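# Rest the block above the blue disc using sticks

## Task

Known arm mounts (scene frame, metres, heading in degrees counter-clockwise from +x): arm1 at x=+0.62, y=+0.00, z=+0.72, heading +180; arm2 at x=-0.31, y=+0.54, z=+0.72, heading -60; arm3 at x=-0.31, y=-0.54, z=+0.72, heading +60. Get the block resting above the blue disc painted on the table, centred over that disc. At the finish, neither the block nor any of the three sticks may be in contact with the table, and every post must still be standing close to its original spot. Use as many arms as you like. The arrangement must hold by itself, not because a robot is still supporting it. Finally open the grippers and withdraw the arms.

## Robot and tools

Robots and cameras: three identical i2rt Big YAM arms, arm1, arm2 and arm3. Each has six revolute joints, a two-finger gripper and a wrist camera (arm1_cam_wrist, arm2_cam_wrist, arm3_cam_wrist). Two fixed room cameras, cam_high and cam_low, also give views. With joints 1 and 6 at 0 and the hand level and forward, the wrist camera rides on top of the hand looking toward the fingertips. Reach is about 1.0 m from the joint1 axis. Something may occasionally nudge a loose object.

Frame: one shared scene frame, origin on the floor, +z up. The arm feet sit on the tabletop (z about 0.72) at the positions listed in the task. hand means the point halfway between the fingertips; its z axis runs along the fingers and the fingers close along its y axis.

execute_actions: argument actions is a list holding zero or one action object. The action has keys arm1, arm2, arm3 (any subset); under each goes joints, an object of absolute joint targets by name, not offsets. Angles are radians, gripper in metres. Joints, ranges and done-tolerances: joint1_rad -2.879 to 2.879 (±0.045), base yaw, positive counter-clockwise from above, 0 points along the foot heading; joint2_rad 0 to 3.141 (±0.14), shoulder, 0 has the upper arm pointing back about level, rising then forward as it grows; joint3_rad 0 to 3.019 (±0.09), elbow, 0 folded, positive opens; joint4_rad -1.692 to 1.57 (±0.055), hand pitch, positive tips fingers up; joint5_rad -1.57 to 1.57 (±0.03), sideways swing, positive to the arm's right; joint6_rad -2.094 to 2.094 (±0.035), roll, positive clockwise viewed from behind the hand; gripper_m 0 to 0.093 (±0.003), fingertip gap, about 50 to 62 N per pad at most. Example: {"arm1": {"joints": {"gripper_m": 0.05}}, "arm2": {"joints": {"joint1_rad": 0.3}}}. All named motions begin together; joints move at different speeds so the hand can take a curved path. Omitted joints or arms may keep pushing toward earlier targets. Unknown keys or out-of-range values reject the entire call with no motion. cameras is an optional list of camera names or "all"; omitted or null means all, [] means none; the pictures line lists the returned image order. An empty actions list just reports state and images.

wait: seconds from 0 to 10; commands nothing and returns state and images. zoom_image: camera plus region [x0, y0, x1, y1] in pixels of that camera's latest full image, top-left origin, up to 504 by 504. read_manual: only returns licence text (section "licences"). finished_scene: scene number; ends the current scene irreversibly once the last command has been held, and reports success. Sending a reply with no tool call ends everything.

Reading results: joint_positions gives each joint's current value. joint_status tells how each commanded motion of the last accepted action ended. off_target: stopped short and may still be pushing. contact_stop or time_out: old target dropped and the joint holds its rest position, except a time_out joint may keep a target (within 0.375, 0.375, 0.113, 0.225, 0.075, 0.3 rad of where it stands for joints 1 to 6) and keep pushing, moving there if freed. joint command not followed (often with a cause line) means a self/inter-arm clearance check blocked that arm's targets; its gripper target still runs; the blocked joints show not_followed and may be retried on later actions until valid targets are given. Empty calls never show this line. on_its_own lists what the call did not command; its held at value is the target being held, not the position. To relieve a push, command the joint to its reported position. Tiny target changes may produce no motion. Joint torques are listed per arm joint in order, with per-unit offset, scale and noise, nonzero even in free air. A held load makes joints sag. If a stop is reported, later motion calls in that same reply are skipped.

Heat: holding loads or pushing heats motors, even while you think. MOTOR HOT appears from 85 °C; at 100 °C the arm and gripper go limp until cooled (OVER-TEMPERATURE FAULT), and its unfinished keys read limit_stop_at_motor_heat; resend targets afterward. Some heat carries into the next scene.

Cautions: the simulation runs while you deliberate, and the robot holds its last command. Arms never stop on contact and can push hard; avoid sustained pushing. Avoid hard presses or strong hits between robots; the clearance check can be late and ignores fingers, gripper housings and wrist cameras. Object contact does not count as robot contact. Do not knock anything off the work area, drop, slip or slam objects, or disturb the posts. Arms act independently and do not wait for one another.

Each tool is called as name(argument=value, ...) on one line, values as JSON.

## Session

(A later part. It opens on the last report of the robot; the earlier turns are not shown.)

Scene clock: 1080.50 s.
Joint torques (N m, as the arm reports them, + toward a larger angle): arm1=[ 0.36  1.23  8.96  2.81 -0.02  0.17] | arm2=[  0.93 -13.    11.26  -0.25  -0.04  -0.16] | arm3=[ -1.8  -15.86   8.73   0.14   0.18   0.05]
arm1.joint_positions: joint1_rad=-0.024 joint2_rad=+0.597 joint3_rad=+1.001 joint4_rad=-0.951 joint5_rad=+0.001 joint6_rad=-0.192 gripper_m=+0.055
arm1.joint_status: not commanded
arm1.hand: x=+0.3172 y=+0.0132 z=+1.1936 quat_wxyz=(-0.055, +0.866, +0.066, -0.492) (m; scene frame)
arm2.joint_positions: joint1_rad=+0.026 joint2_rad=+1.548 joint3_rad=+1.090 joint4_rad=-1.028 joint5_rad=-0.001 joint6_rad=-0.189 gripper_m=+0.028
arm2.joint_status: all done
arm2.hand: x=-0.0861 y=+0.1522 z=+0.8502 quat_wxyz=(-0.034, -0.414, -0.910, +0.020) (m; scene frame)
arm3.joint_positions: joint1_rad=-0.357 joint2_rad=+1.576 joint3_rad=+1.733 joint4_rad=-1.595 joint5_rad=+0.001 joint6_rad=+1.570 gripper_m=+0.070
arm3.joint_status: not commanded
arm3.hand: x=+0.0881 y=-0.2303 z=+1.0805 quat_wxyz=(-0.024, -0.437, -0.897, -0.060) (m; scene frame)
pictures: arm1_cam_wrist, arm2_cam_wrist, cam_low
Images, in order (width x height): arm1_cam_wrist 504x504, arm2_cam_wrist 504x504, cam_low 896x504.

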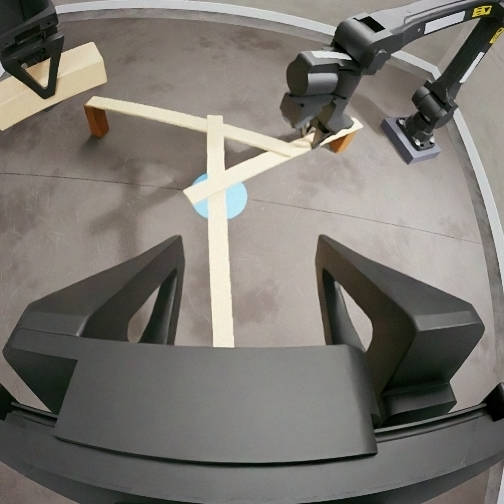

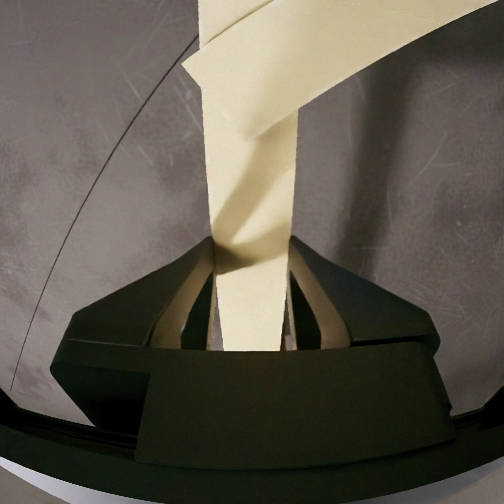

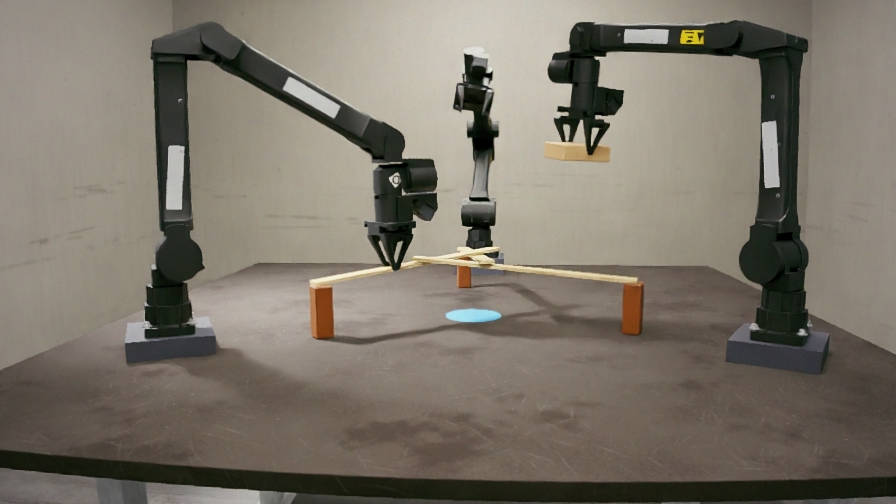

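execute_actions(actions=[{"arm2":{"joints":{"gripper_m":0.055}},"arm3":{"joints":{"joint1_rad":-0.1,"joint6_rad":1.355}}}])

Scene clock: 1097.07 s.
Joint torques (N m, as the arm reports them, + toward a larger angle): arm1=[ 0.47  1.25  8.94  2.82 -0.02  0.17] | arm2=[  0.78 -13.2   11.31  -0.3   -0.04  -0.17] | arm3=[ -3.37 -15.82   8.77   0.19   0.29  -0.24]
arm1.joint_positions: joint1_rad=-0.024 joint2_rad=+0.597 joint3_rad=+1.001 joint4_rad=-0.951 joint5_rad=+0.001 joint6_rad=-0.192 gripper_m=+0.055
arm1.joint_status: not commanded
arm1.hand: x=+0.3172 y=+0.0132 z=+1.1936 quat_wxyz=(-0.055, +0.866, +0.066, -0.492) (m; scene frame)
arm2.joint_positions: joint1_rad=+0.026 joint2_rad=+1.548 joint3_rad=+1.090 joint4_rad=-1.028 joint5_rad=-0.001 joint6_rad=-0.189 gripper_m=+0.055
arm2.joint_status: all done
arm2.hand: x=-0.0861 y=+0.1522 z=+0.8502 quat_wxyz=(-0.034, -0.414, -0.910, +0.020) (m; scene frame)
arm3.joint_positions: joint1_rad=-0.089 joint2_rad=+1.576 joint3_rad=+1.733 joint4_rad=-1.595 joint5_rad=-0.002 joint6_rad=+1.372 gripper_m=+0.070
arm3.joint_status: all done
arm3.hand: x=-0.0080 y=-0.1364 z=+1.0818 quat_wxyz=(-0.021, -0.218, -0.974, -0.063) (m; scene frame)
pictures: arm1_cam_wrist, arm2_cam_wrist, arm3_cam_wrist, cam_high, cam_low
Images, in order (width x height): arm1_cam_wrist 504x504, arm2_cam_wrist 504x504, arm3_cam_wrist 504x504, cam_high 896x504, cam_low 896x504.

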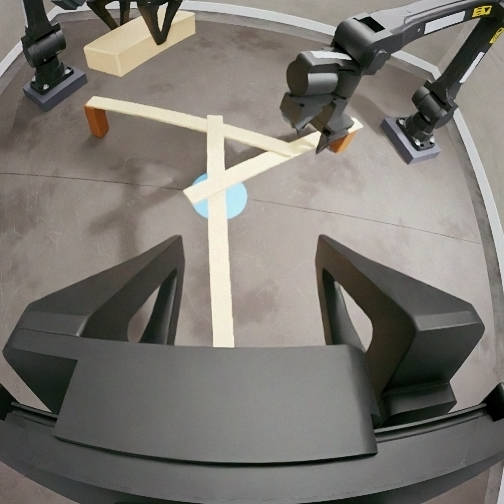

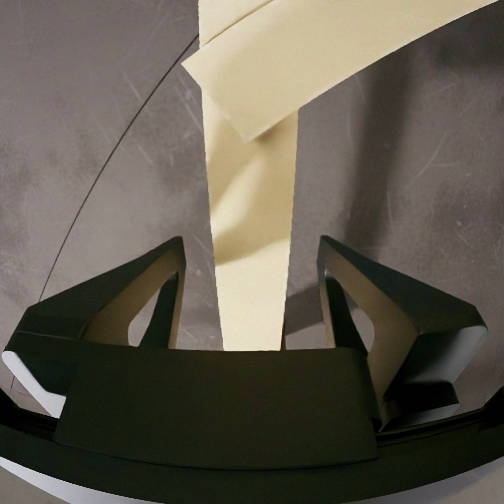

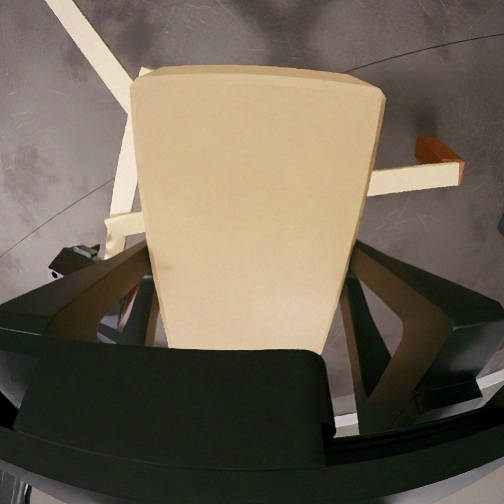

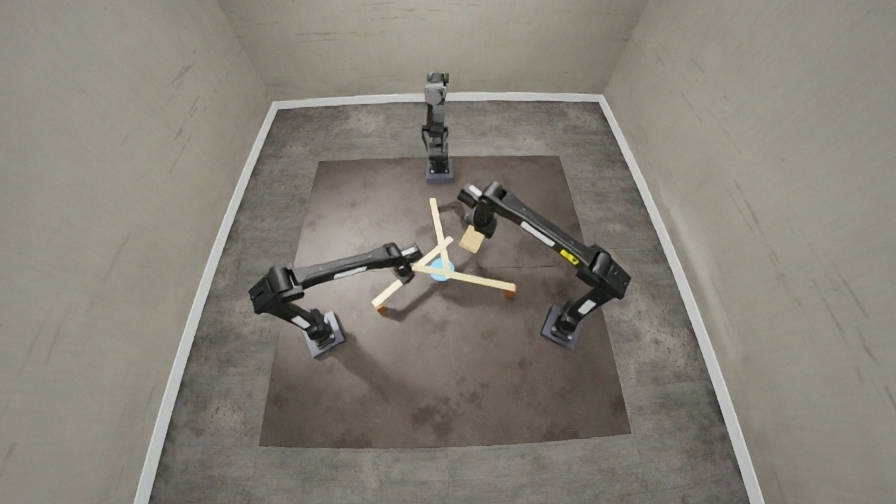

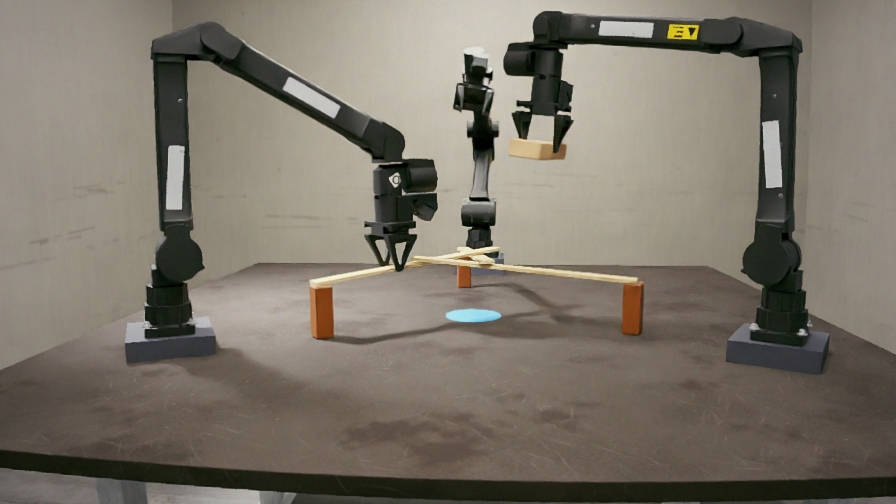

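execute_actions(actions=[{"arm2":{"joints":{"joint2_rad":0.6}},"arm3":{"joints":{"joint1_rad":0.045}}}], cameras=["arm1_cam_wrist","cam_low","cam_high"])

Scene clock: 1103.77 s.
Joint torques (N m, as the arm reports them, + toward a larger angle): arm1=[ 0.43  1.26  9.01  2.83 -0.02  0.17] | arm2=[ 0.71 -0.95 11.12  1.1  -0.03 -0.16] | arm3=[ -2.74 -15.61   8.68   0.13   0.21  -0.25]
arm1.joint_positions: joint1_rad=-0.024 joint2_rad=+0.597 joint3_rad=+1.001 joint4_rad=-0.951 joint5_rad=+0.001 joint6_rad=-0.192 gripper_m=+0.055
arm1.joint_status: not commanded
arm1.hand: x=+0.3172 y=+0.0132 z=+1.1936 quat_wxyz=(-0.055, +0.866, +0.066, -0.492) (m; scene frame)
arm2.joint_positions: joint1_rad=+0.026 joint2_rad=+0.597 joint3_rad=+1.110 joint4_rad=-1.028 joint5_rad=-0.001 joint6_rad=-0.189 gripper_m=+0.055
arm2.joint_status: all done
arm2.hand: x=-0.1629 y=+0.2798 z=+1.2202 quat_wxyz=(-0.411, -0.359, -0.787, +0.287) (m; scene frame)
arm3.joint_positions: joint1_rad=+0.057 joint2_rad=+1.576 joint3_rad=+1.733 joint4_rad=-1.595 joint5_rad=+0.000 joint6_rad=+1.371 gripper_m=+0.070
arm3.joint_status: all done
arm3.hand: x=-0.0697 y=-0.0972 z=+1.0826 quat_wxyz=(-0.017, -0.146, -0.987, -0.064) (m; scene frame)
pictures: arm1_cam_wrist, cam_high, cam_low
Images, in order (width x height): arm1_cam_wrist 504x504, cam_high 896x504, cam_low 896x504.

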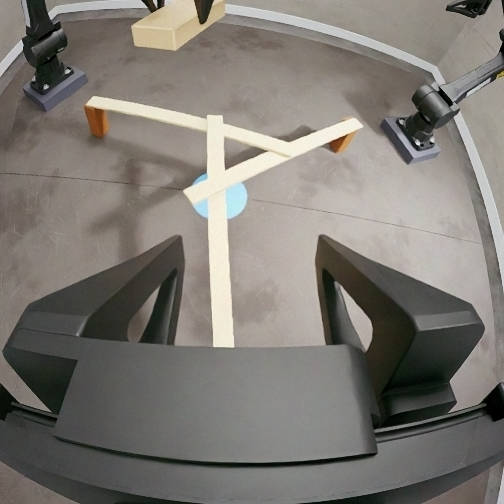

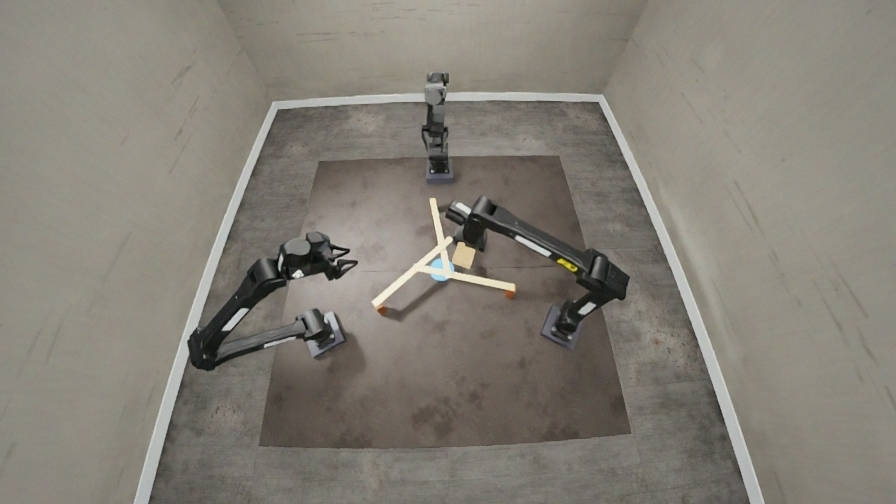

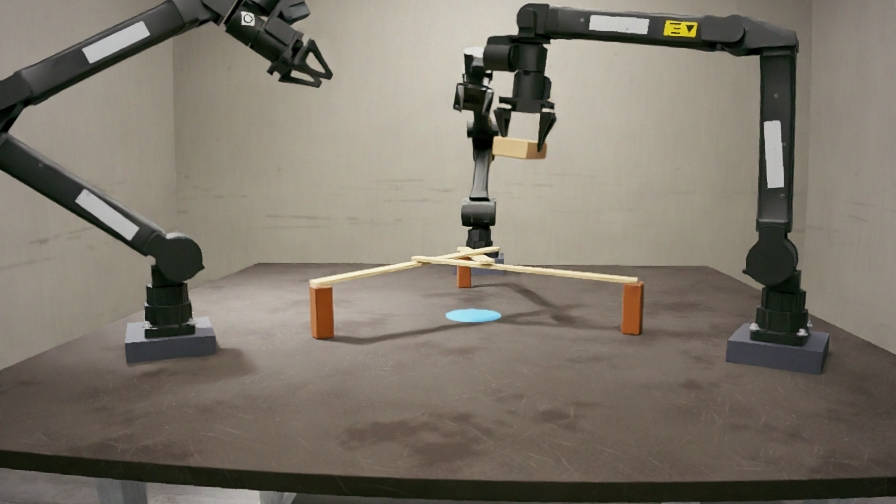

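zoom_image(camera="arm1_cam_wrist", region=[60, 80, 400, 250])

zoom_image(camera="cam_high", region=[360, 190, 530, 320])

Region (60, 80, 400, 250) of arm1_cam_wrist's 504x504 image, scaled by 1.482, with more detail than that image has.

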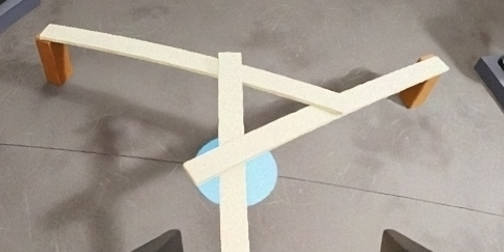

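Region (360, 190, 530, 320) of cam_high's 896x504 image, scaled by 2.965, with more detail than that image has; it fills the top 385 rows of this view, and the rest is white.

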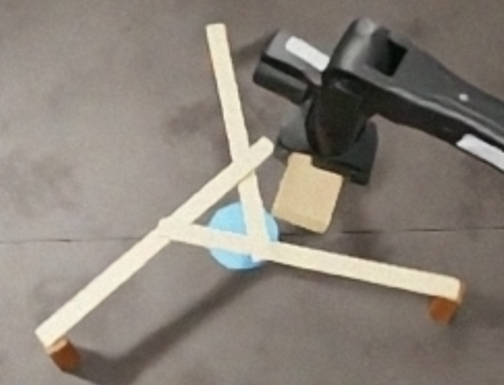

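execute_actions(actions=[{"arm3":{"joints":{"joint2_rad":2.04,"joint3_rad":2.01,"joint4_rad":-1.48}}}], cameras=["arm1_cam_wrist","arm3_cam_wrist","cam_low","cam_high"])

Scene clock: 1140.50 s.
Joint torques (N m, as the arm reports them, + toward a larger angle): arm1=[ 0.48  1.23  8.97  2.84 -0.03  0.17] | arm2=[ 0.77 -1.04 11.11  1.13 -0.04 -0.14] | arm3=[ -2.71 -21.41  10.32   0.18   0.21  -0.25]
arm1.joint_positions: joint1_rad=-0.024 joint2_rad=+0.597 joint3_rad=+1.001 joint4_rad=-0.951 joint5_rad=+0.001 joint6_rad=-0.192 gripper_m=+0.055
arm1.joint_status: not commanded
arm1.hand: x=+0.3172 y=+0.0132 z=+1.1936 quat_wxyz=(-0.055, +0.866, +0.066, -0.492) (m; scene frame)
arm2.joint_positions: joint1_rad=+0.026 joint2_rad=+0.597 joint3_rad=+1.110 joint4_rad=-1.028 joint5_rad=-0.001 joint6_rad=-0.189 gripper_m=+0.055
arm2.joint_status: not commanded
arm2.hand: x=-0.1629 y=+0.2798 z=+1.2202 quat_wxyz=(-0.411, -0.359, -0.787, +0.287) (m; scene frame)
arm3.joint_positions: joint1_rad=+0.057 joint2_rad=+2.055 joint3_rad=+1.968 joint4_rad=-1.481 joint5_rad=+0.000 joint6_rad=+1.370 gripper_m=+0.070
arm3.joint_status: all done
arm3.hand: x=-0.0057 y=+0.0253 z=+0.9127 quat_wxyz=(+0.005, -0.145, -0.989, -0.003) (m; scene frame)
pictures: arm1_cam_wrist, arm3_cam_wrist, cam_high, cam_low
Images, in order (width x height): arm1_cam_wrist 504x504, arm3_cam_wrist 504x504, cam_high 896x504, cam_low 896x504.

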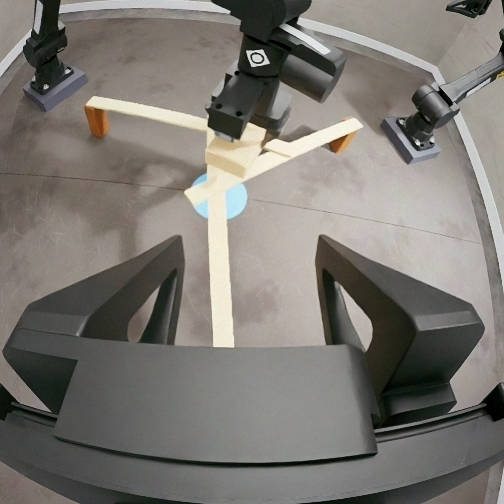

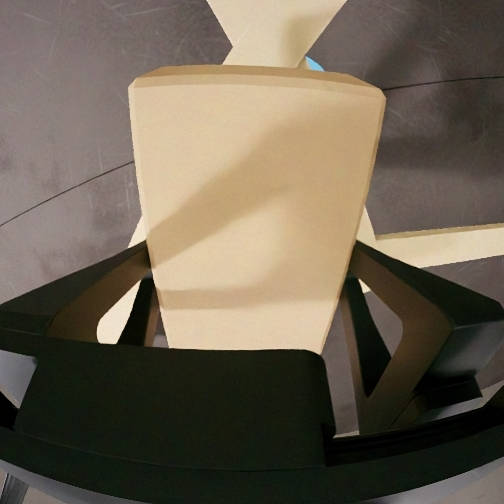

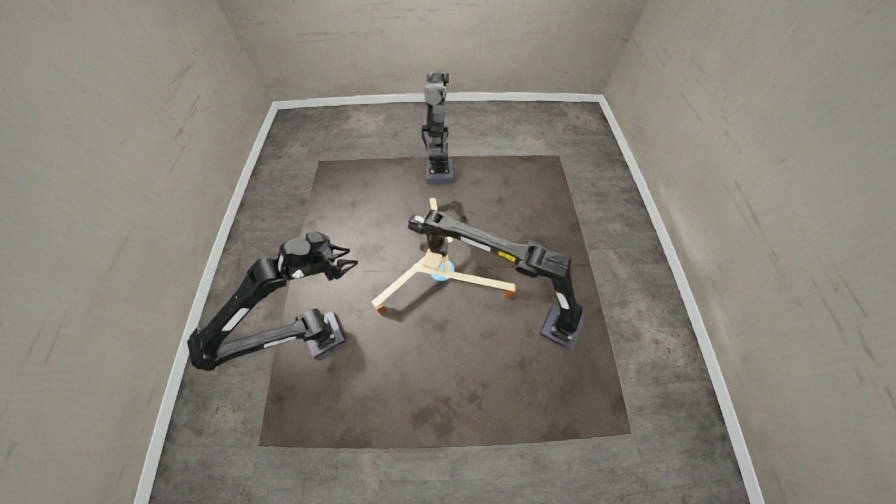

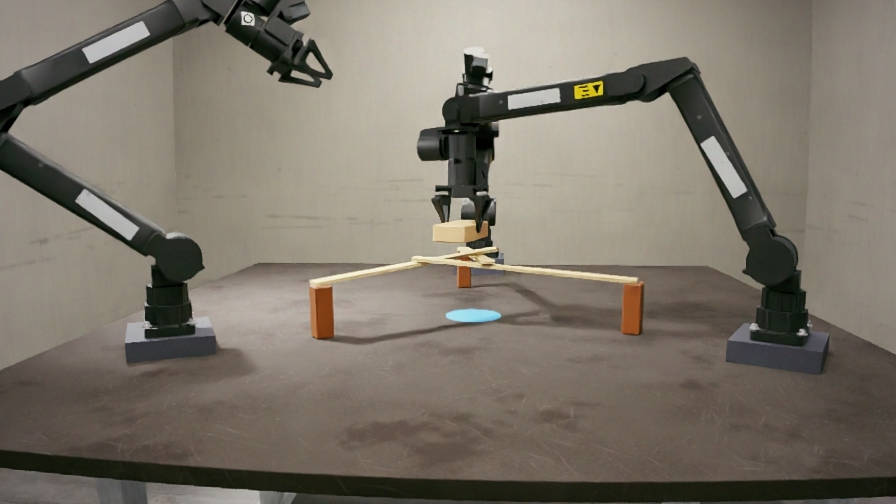

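zoom_image(camera="cam_low", region=[390, 180, 550, 330])

zoom_image(camera="cam_high", region=[370, 190, 520, 310])

zoom_image(camera="arm1_cam_wrist", region=[120, 60, 360, 240])

Region (390, 180, 550, 330) of cam_low's 896x504 image, scaled by 3.150, with more detail than that image has; it fills the top 472 rows of this view, and the rest is white.

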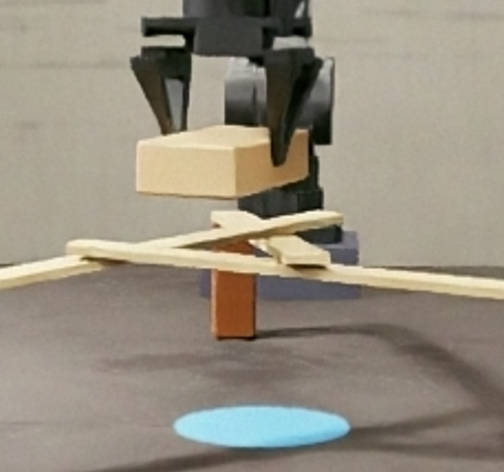

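Region (370, 190, 520, 310) of cam_high's 896x504 image, scaled by 3.360, with more detail than that image has; it fills the top 403 rows of this view, and the rest is white.

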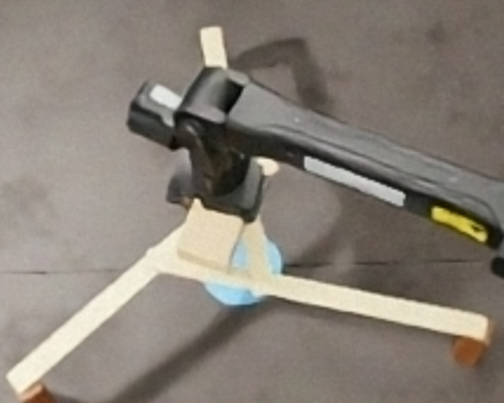

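Region (120, 60, 360, 240) of arm1_cam_wrist's 504x504 image, scaled by 2.100, with more detail than that image has; it fills the top 378 rows of this view, and the rest is white.

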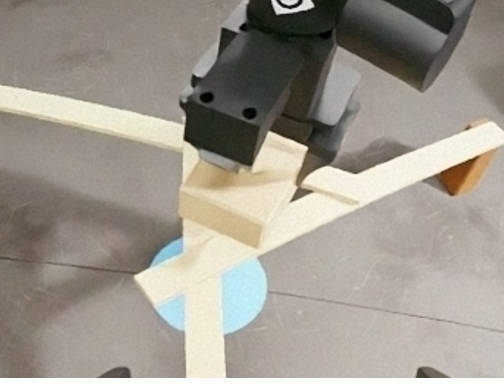

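execute_actions(actions=[{"arm3":{"joints":{"joint1_rad":0.024,"joint3_rad":1.893,"joint4_rad":-1.398}}}], cameras=["arm1_cam_wrist","arm2_cam_wrist","cam_low","cam_high"])

zoom_image(camera="cam_low", region=[390, 190, 550, 330])

zoom_image(camera="cam_high", region=[370, 190, 520, 310])

Scene clock: 1177.53 s.
Joint torques (N m, as the arm reports them, + toward a larger angle): arm1=[ 0.49  1.28  8.95  2.85 -0.02  0.16] | arm2=[ 0.89 -0.96 11.14  1.11 -0.03 -0.15] | arm3=[ -2.88 -21.7    7.93   0.43   0.23  -0.22]
arm1.joint_positions: joint1_rad=-0.024 joint2_rad=+0.597 joint3_rad=+1.001 joint4_rad=-0.951 joint5_rad=+0.001 joint6_rad=-0.192 gripper_m=+0.055
arm1.joint_status: not commanded
arm1.hand: x=+0.3172 y=+0.0132 z=+1.1936 quat_wxyz=(-0.055, +0.866, +0.066, -0.492) (m; scene frame)
arm2.joint_positions: joint1_rad=+0.026 joint2_rad=+0.597 joint3_rad=+1.110 joint4_rad=-1.028 joint5_rad=-0.001 joint6_rad=-0.189 gripper_m=+0.055
arm2.joint_status: not commanded
arm2.hand: x=-0.1629 y=+0.2798 z=+1.2202 quat_wxyz=(-0.411, -0.359, -0.787, +0.287) (m; scene frame)
arm3.joint_positions: joint1_rad=+0.032 joint2_rad=+2.057 joint3_rad=+1.884 joint4_rad=-1.407 joint5_rad=+0.000 joint6_rad=+1.370 gripper_m=+0.070
arm3.joint_status: all done
arm3.hand: x=+0.0049 y=+0.0120 z=+0.8796 quat_wxyz=(+0.007, -0.158, -0.987, +0.002) (m; scene frame)
pictures: arm1_cam_wrist, arm2_cam_wrist, cam_high, cam_low
Images, in order (width x height): arm1_cam_wrist 504x504, arm2_cam_wrist 504x504, cam_high 896x504, cam_low 896x504.

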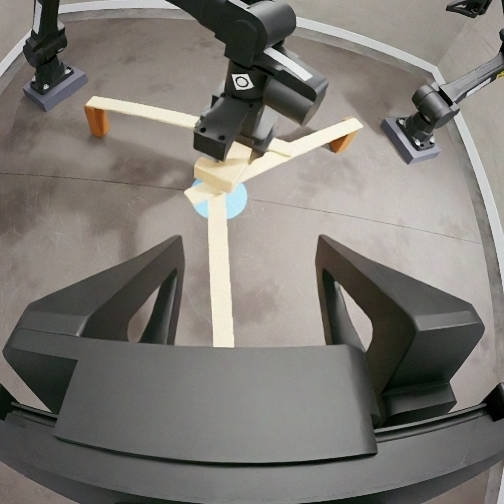

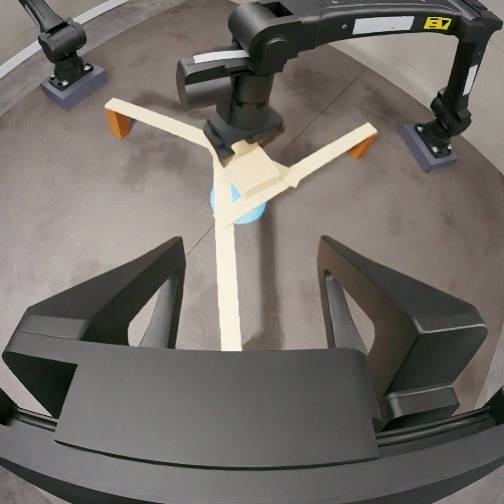

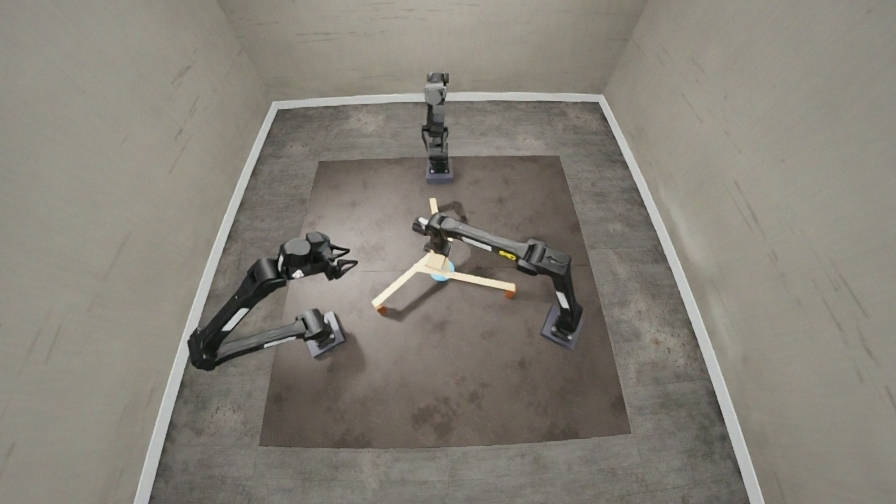

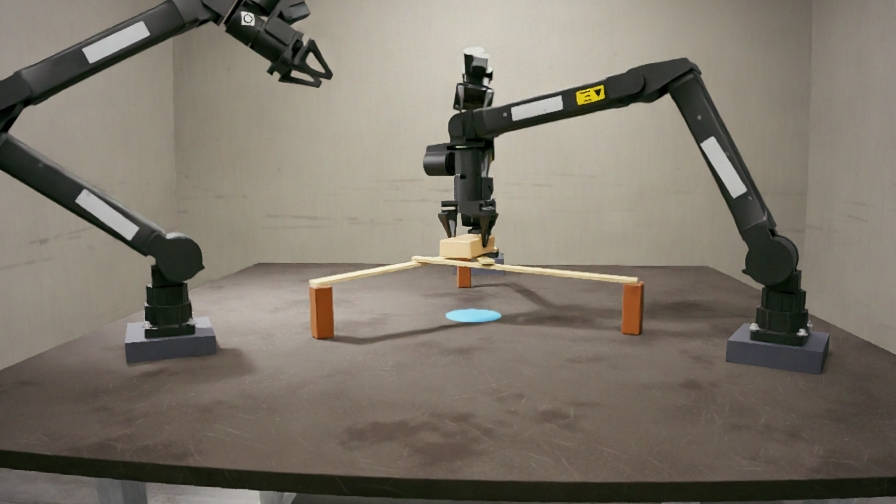

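Region (390, 190, 550, 330) of cam_low's 896x504 image, scaled by 3.150, with more detail than that image has; it fills the top 441 rows of this view, and the rest is white.

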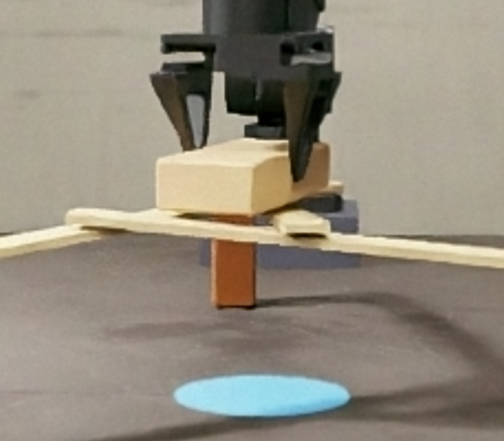

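Region (370, 190, 520, 310) of cam_high's 896x504 image, scaled by 3.360, with more detail than that image has; it fills the top 403 rows of this view, and the rest is white.

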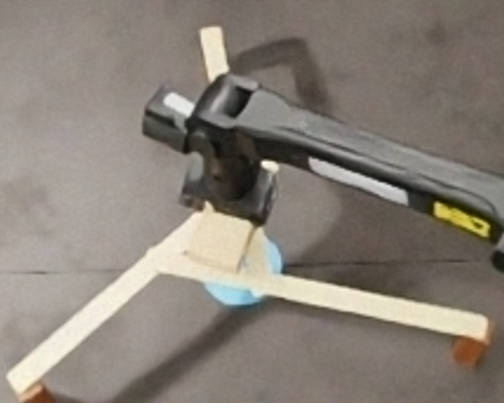

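execute_actions(actions=[{"arm3":{"joints":{"joint3_rad":1.874,"joint4_rad":-1.385}}}], cameras=["arm2_cam_wrist","cam_low","cam_high"])

zoom_image(camera="cam_low", region=[400, 200, 530, 290])

Scene clock: 1185.73 s.
Joint torques (N m, as the arm reports them, + toward a larger angle): arm1=[ 0.43  1.21  8.95  2.82 -0.02  0.17] | arm2=[ 0.81 -1.14 11.1   1.07 -0.02 -0.15] | arm3=[ -2.23 -21.68   6.88   0.62   0.22  -0.25]
arm1.joint_positions: joint1_rad=-0.024 joint2_rad=+0.597 joint3_rad=+1.001 joint4_rad=-0.951 joint5_rad=+0.001 joint6_rad=-0.192 gripper_m=+0.055
arm1.joint_status: not commanded
arm1.hand: x=+0.3172 y=+0.0132 z=+1.1936 quat_wxyz=(-0.055, +0.866, +0.066, -0.492) (m; scene frame)
arm2.joint_positions: joint1_rad=+0.026 joint2_rad=+0.597 joint3_rad=+1.110 joint4_rad=-1.028 joint5_rad=-0.001 joint6_rad=-0.189 gripper_m=+0.055
arm2.joint_status: not commanded
arm2.hand: x=-0.1629 y=+0.2798 z=+1.2202 quat_wxyz=(-0.411, -0.359, -0.787, +0.287) (m; scene frame)
arm3.joint_positions: joint1_rad=+0.032 joint2_rad=+2.057 joint3_rad=+1.879 joint4_rad=-1.397 joint5_rad=+0.000 joint6_rad=+1.370 gripper_m=+0.070
arm3.joint_status: all done
arm3.hand: x=+0.0052 y=+0.0127 z=+0.8782 quat_wxyz=(+0.006, -0.158, -0.987, +0.000) (m; scene frame)
pictures: arm2_cam_wrist, cam_high, cam_low
Images, in order (width x height): arm2_cam_wrist 504x504, cam_high 896x504, cam_low 896x504.

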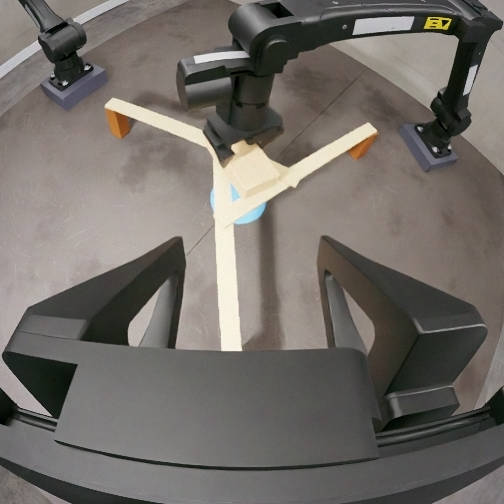

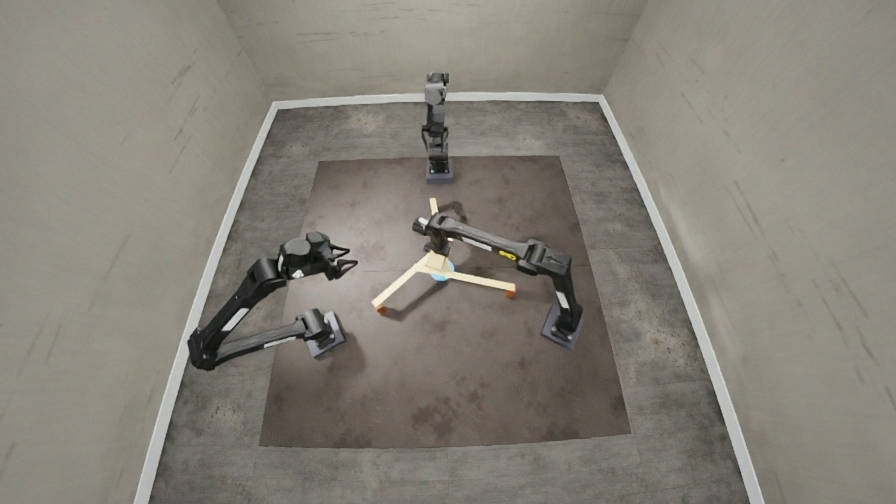

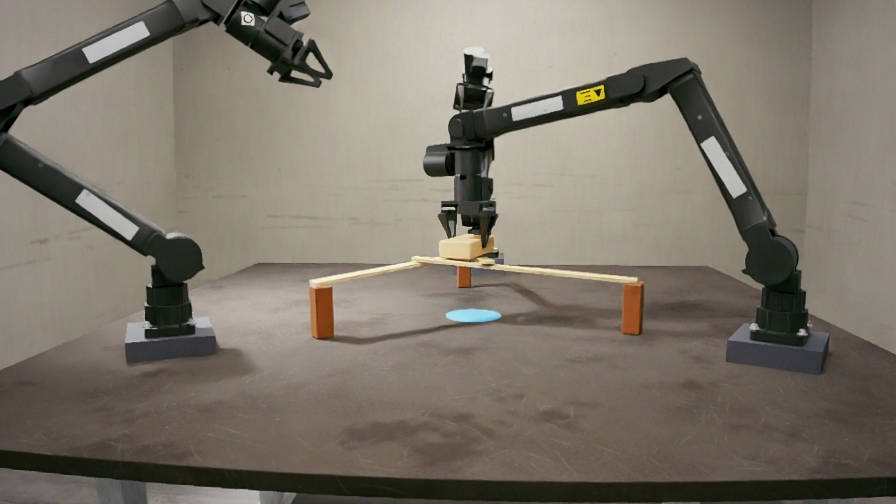

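Region (400, 200, 530, 290) of cam_low's 896x504 image, scaled by 3.877, with more detail than that image has; it fills the top 349 rows of this view, and the rest is white.

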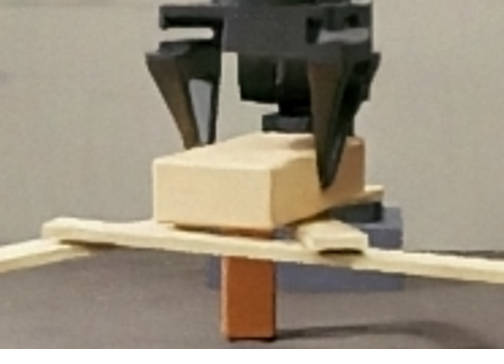

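execute_actions(actions=[{"arm3":{"joints":{"gripper_m":0.093}}}], cameras=["arm2_cam_wrist","arm3_cam_wrist","cam_low","cam_high"])

zoom_image(camera="cam_low", region=[290, 190, 660, 350])

Scene clock: 1191.33 s.
Joint torques (N m, as the arm reports them, + toward a larger angle): arm1=[ 0.42  1.37  8.96  2.88 -0.01  0.17] | arm2=[ 0.85 -1.23 11.14  1.08 -0.03 -0.15] | arm3=[ -2.55 -21.94   6.91   0.43   0.21  -0.25]
arm1.joint_positions: joint1_rad=-0.024 joint2_rad=+0.597 joint3_rad=+1.001 joint4_rad=-0.951 joint5_rad=+0.001 joint6_rad=-0.192 gripper_m=+0.055
arm1.joint_status: not commanded
arm1.hand: x=+0.3172 y=+0.0132 z=+1.1936 quat_wxyz=(-0.055, +0.866, +0.066, -0.492) (m; scene frame)
arm2.joint_positions: joint1_rad=+0.026 joint2_rad=+0.597 joint3_rad=+1.110 joint4_rad=-1.028 joint5_rad=-0.001 joint6_rad=-0.189 gripper_m=+0.055
arm2.joint_status: not commanded
arm2.hand: x=-0.1629 y=+0.2798 z=+1.2202 quat_wxyz=(-0.411, -0.359, -0.787, +0.287) (m; scene frame)
arm3.joint_positions: joint1_rad=+0.032 joint2_rad=+2.056 joint3_rad=+1.879 joint4_rad=-1.395 joint5_rad=+0.000 joint6_rad=+1.370 gripper_m=+0.093
arm3.joint_status: all done
arm3.hand: x=+0.0056 y=+0.0133 z=+0.8784 quat_wxyz=(+0.005, -0.158, -0.987, -0.002) (m; scene frame)
pictures: arm2_cam_wrist, arm3_cam_wrist, cam_high, cam_low
Images, in order (width x height): arm2_cam_wrist 504x504, arm3_cam_wrist 504x504, cam_high 896x504, cam_low 896x504.

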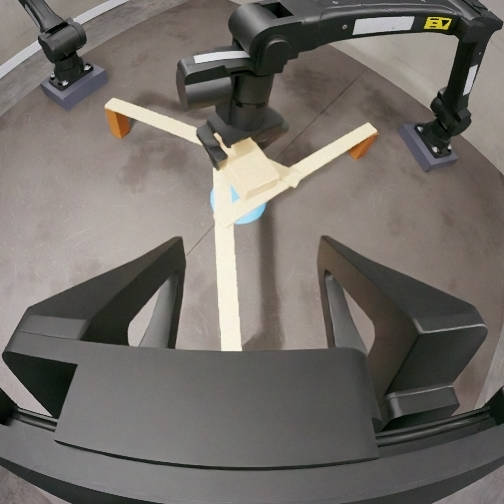

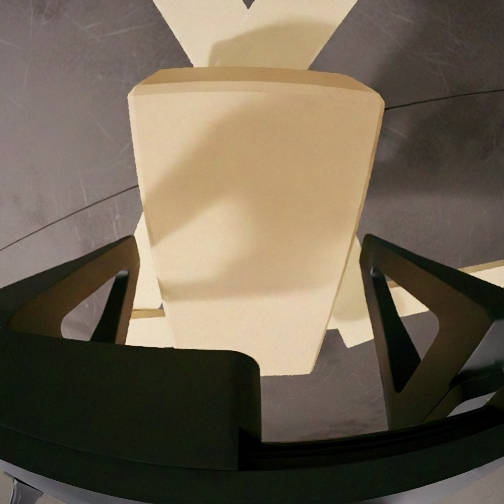

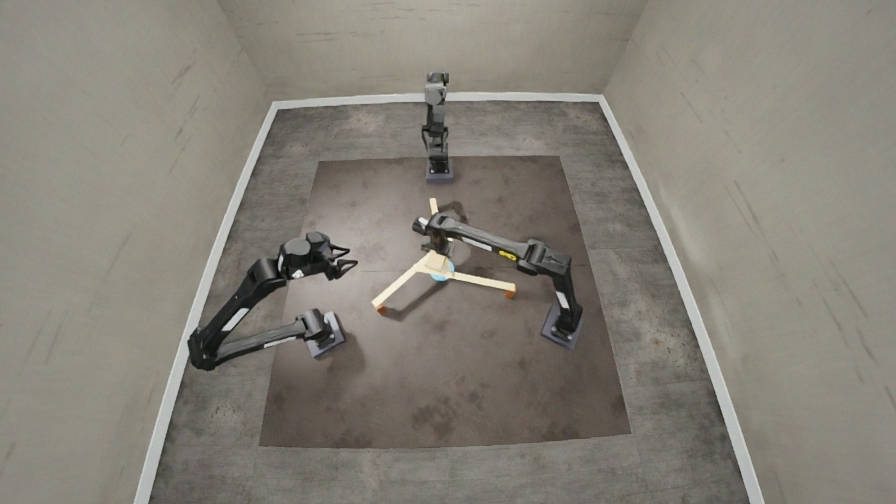

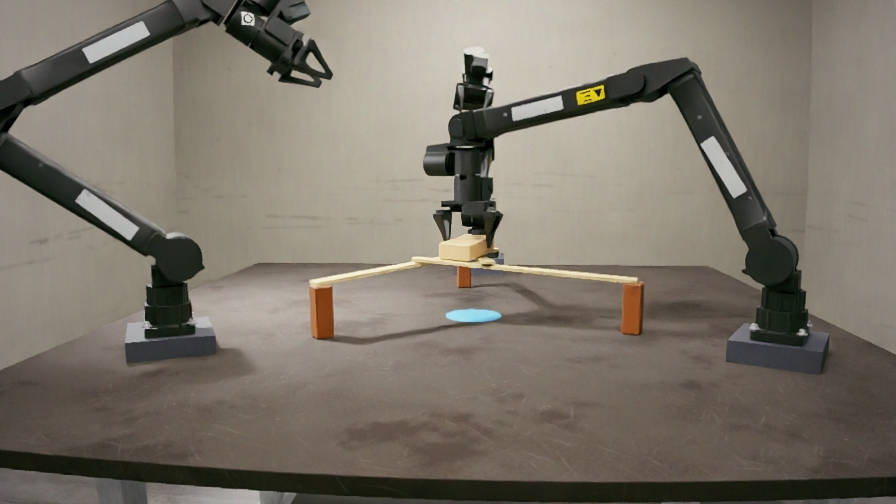

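Region (290, 190, 660, 350) of cam_low's 896x504 image, scaled by 1.362, with more detail than that image has; it fills the top 218 rows of this view, and the rest is white.

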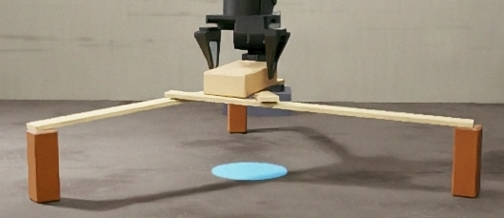

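execute_actions(actions=[{"arm3":{"joints":{"joint2_rad":0.9}}}])

zoom_image(camera="cam_high", region=[350, 180, 540, 330])

zoom_image(camera="cam_low", region=[290, 200, 660, 350])

Scene clock: 1199.13 s.
Joint torques (N m, as the arm reports them, + toward a larger angle): arm1=[ 0.5   1.26  8.98  2.84 -0.02  0.17] | arm2=[ 0.7  -1.2  11.14  1.13 -0.03 -0.16] | arm3=[-2.63 -0.13  5.27  1.92  0.16 -0.35]
arm1.joint_positions: joint1_rad=-0.024 joint2_rad=+0.597 joint3_rad=+1.001 joint4_rad=-0.951 joint5_rad=+0.001 joint6_rad=-0.192 gripper_m=+0.055
arm1.joint_status: not commanded
arm1.hand: x=+0.3172 y=+0.0132 z=+1.1936 quat_wxyz=(-0.055, +0.866, +0.066, -0.492) (m; scene frame)
arm2.joint_positions: joint1_rad=+0.026 joint2_rad=+0.597 joint3_rad=+1.110 joint4_rad=-1.028 joint5_rad=-0.001 joint6_rad=-0.189 gripper_m=+0.055
arm2.joint_status: not commanded
arm2.hand: x=-0.1629 y=+0.2798 z=+1.2202 quat_wxyz=(-0.411, -0.359, -0.787, +0.287) (m; scene frame)
arm3.joint_positions: joint1_rad=+0.032 joint2_rad=+0.905 joint3_rad=+1.875 joint4_rad=-1.386 joint5_rad=+0.000 joint6_rad=+1.369 gripper_m=+0.093
arm3.joint_status: all done
arm3.hand: x=-0.1638 y=-0.2958 z=+1.4434 quat_wxyz=(-0.188, -0.135, -0.827, -0.513) (m; scene frame)
pictures: arm1_cam_wrist, arm2_cam_wrist, arm3_cam_wrist, cam_high, cam_low
Images, in order (width x height): arm1_cam_wrist 504x504, arm2_cam_wrist 504x504, arm3_cam_wrist 504x504, cam_high 896x504, cam_low 896x504.

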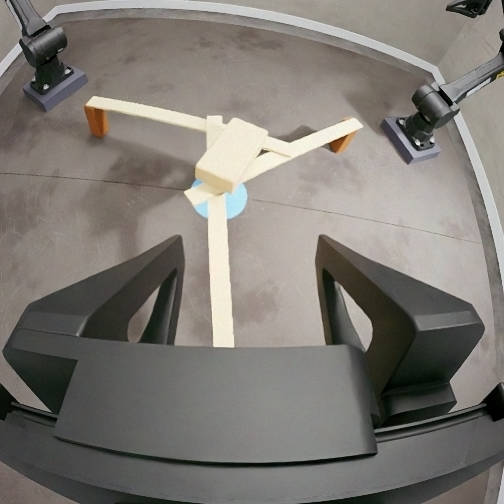

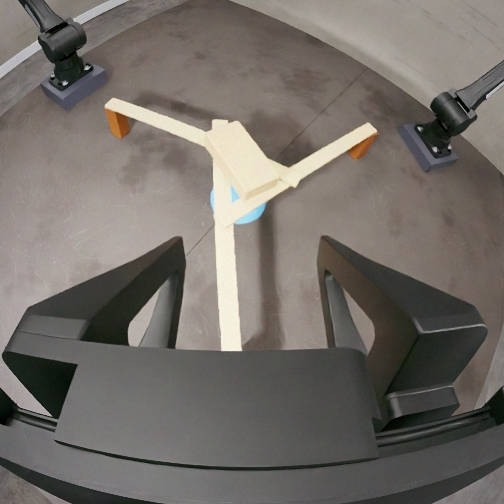

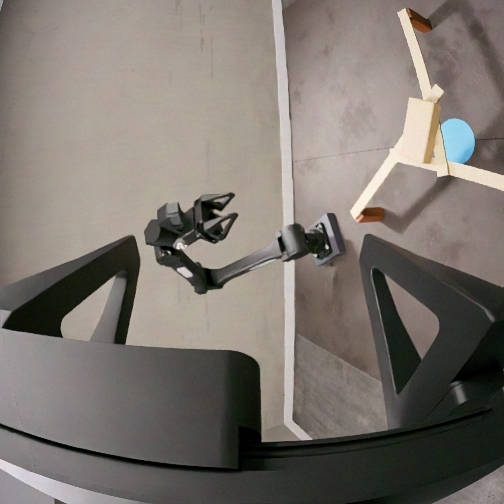

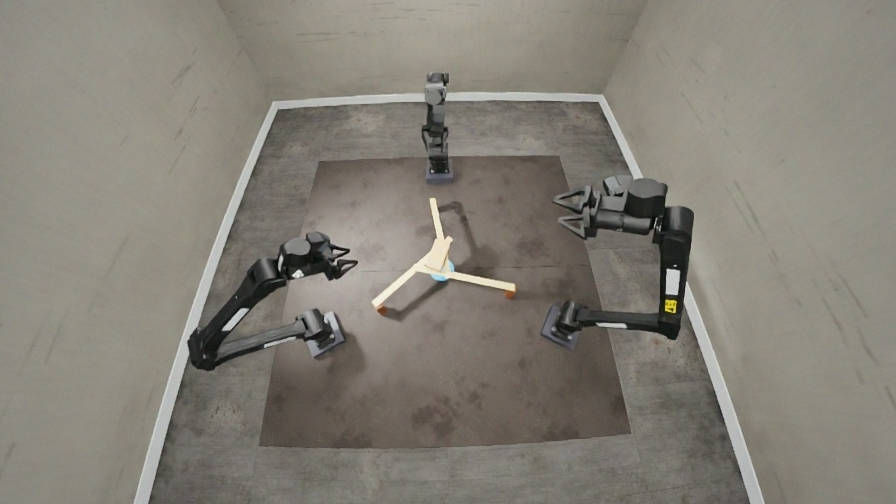

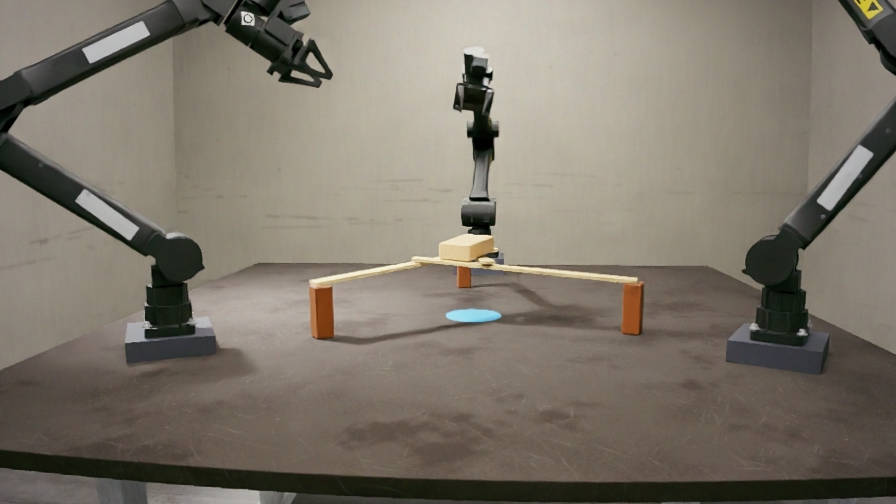

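Region (350, 180, 540, 330) of cam_high's 896x504 image, scaled by 2.653, with more detail than that image has; it fills the top 398 rows of this view, and the rest is white.

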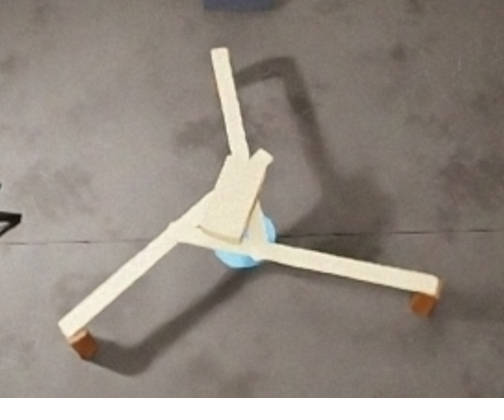

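Region (290, 200, 660, 350) of cam_low's 896x504 image, scaled by 1.362, with more detail than that image has; it fills the top 204 rows of this view, and the rest is white.

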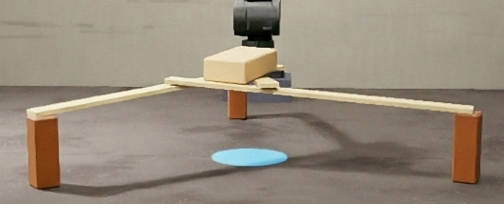

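finished_scene(scene=2)

The scene is finished: the task was done.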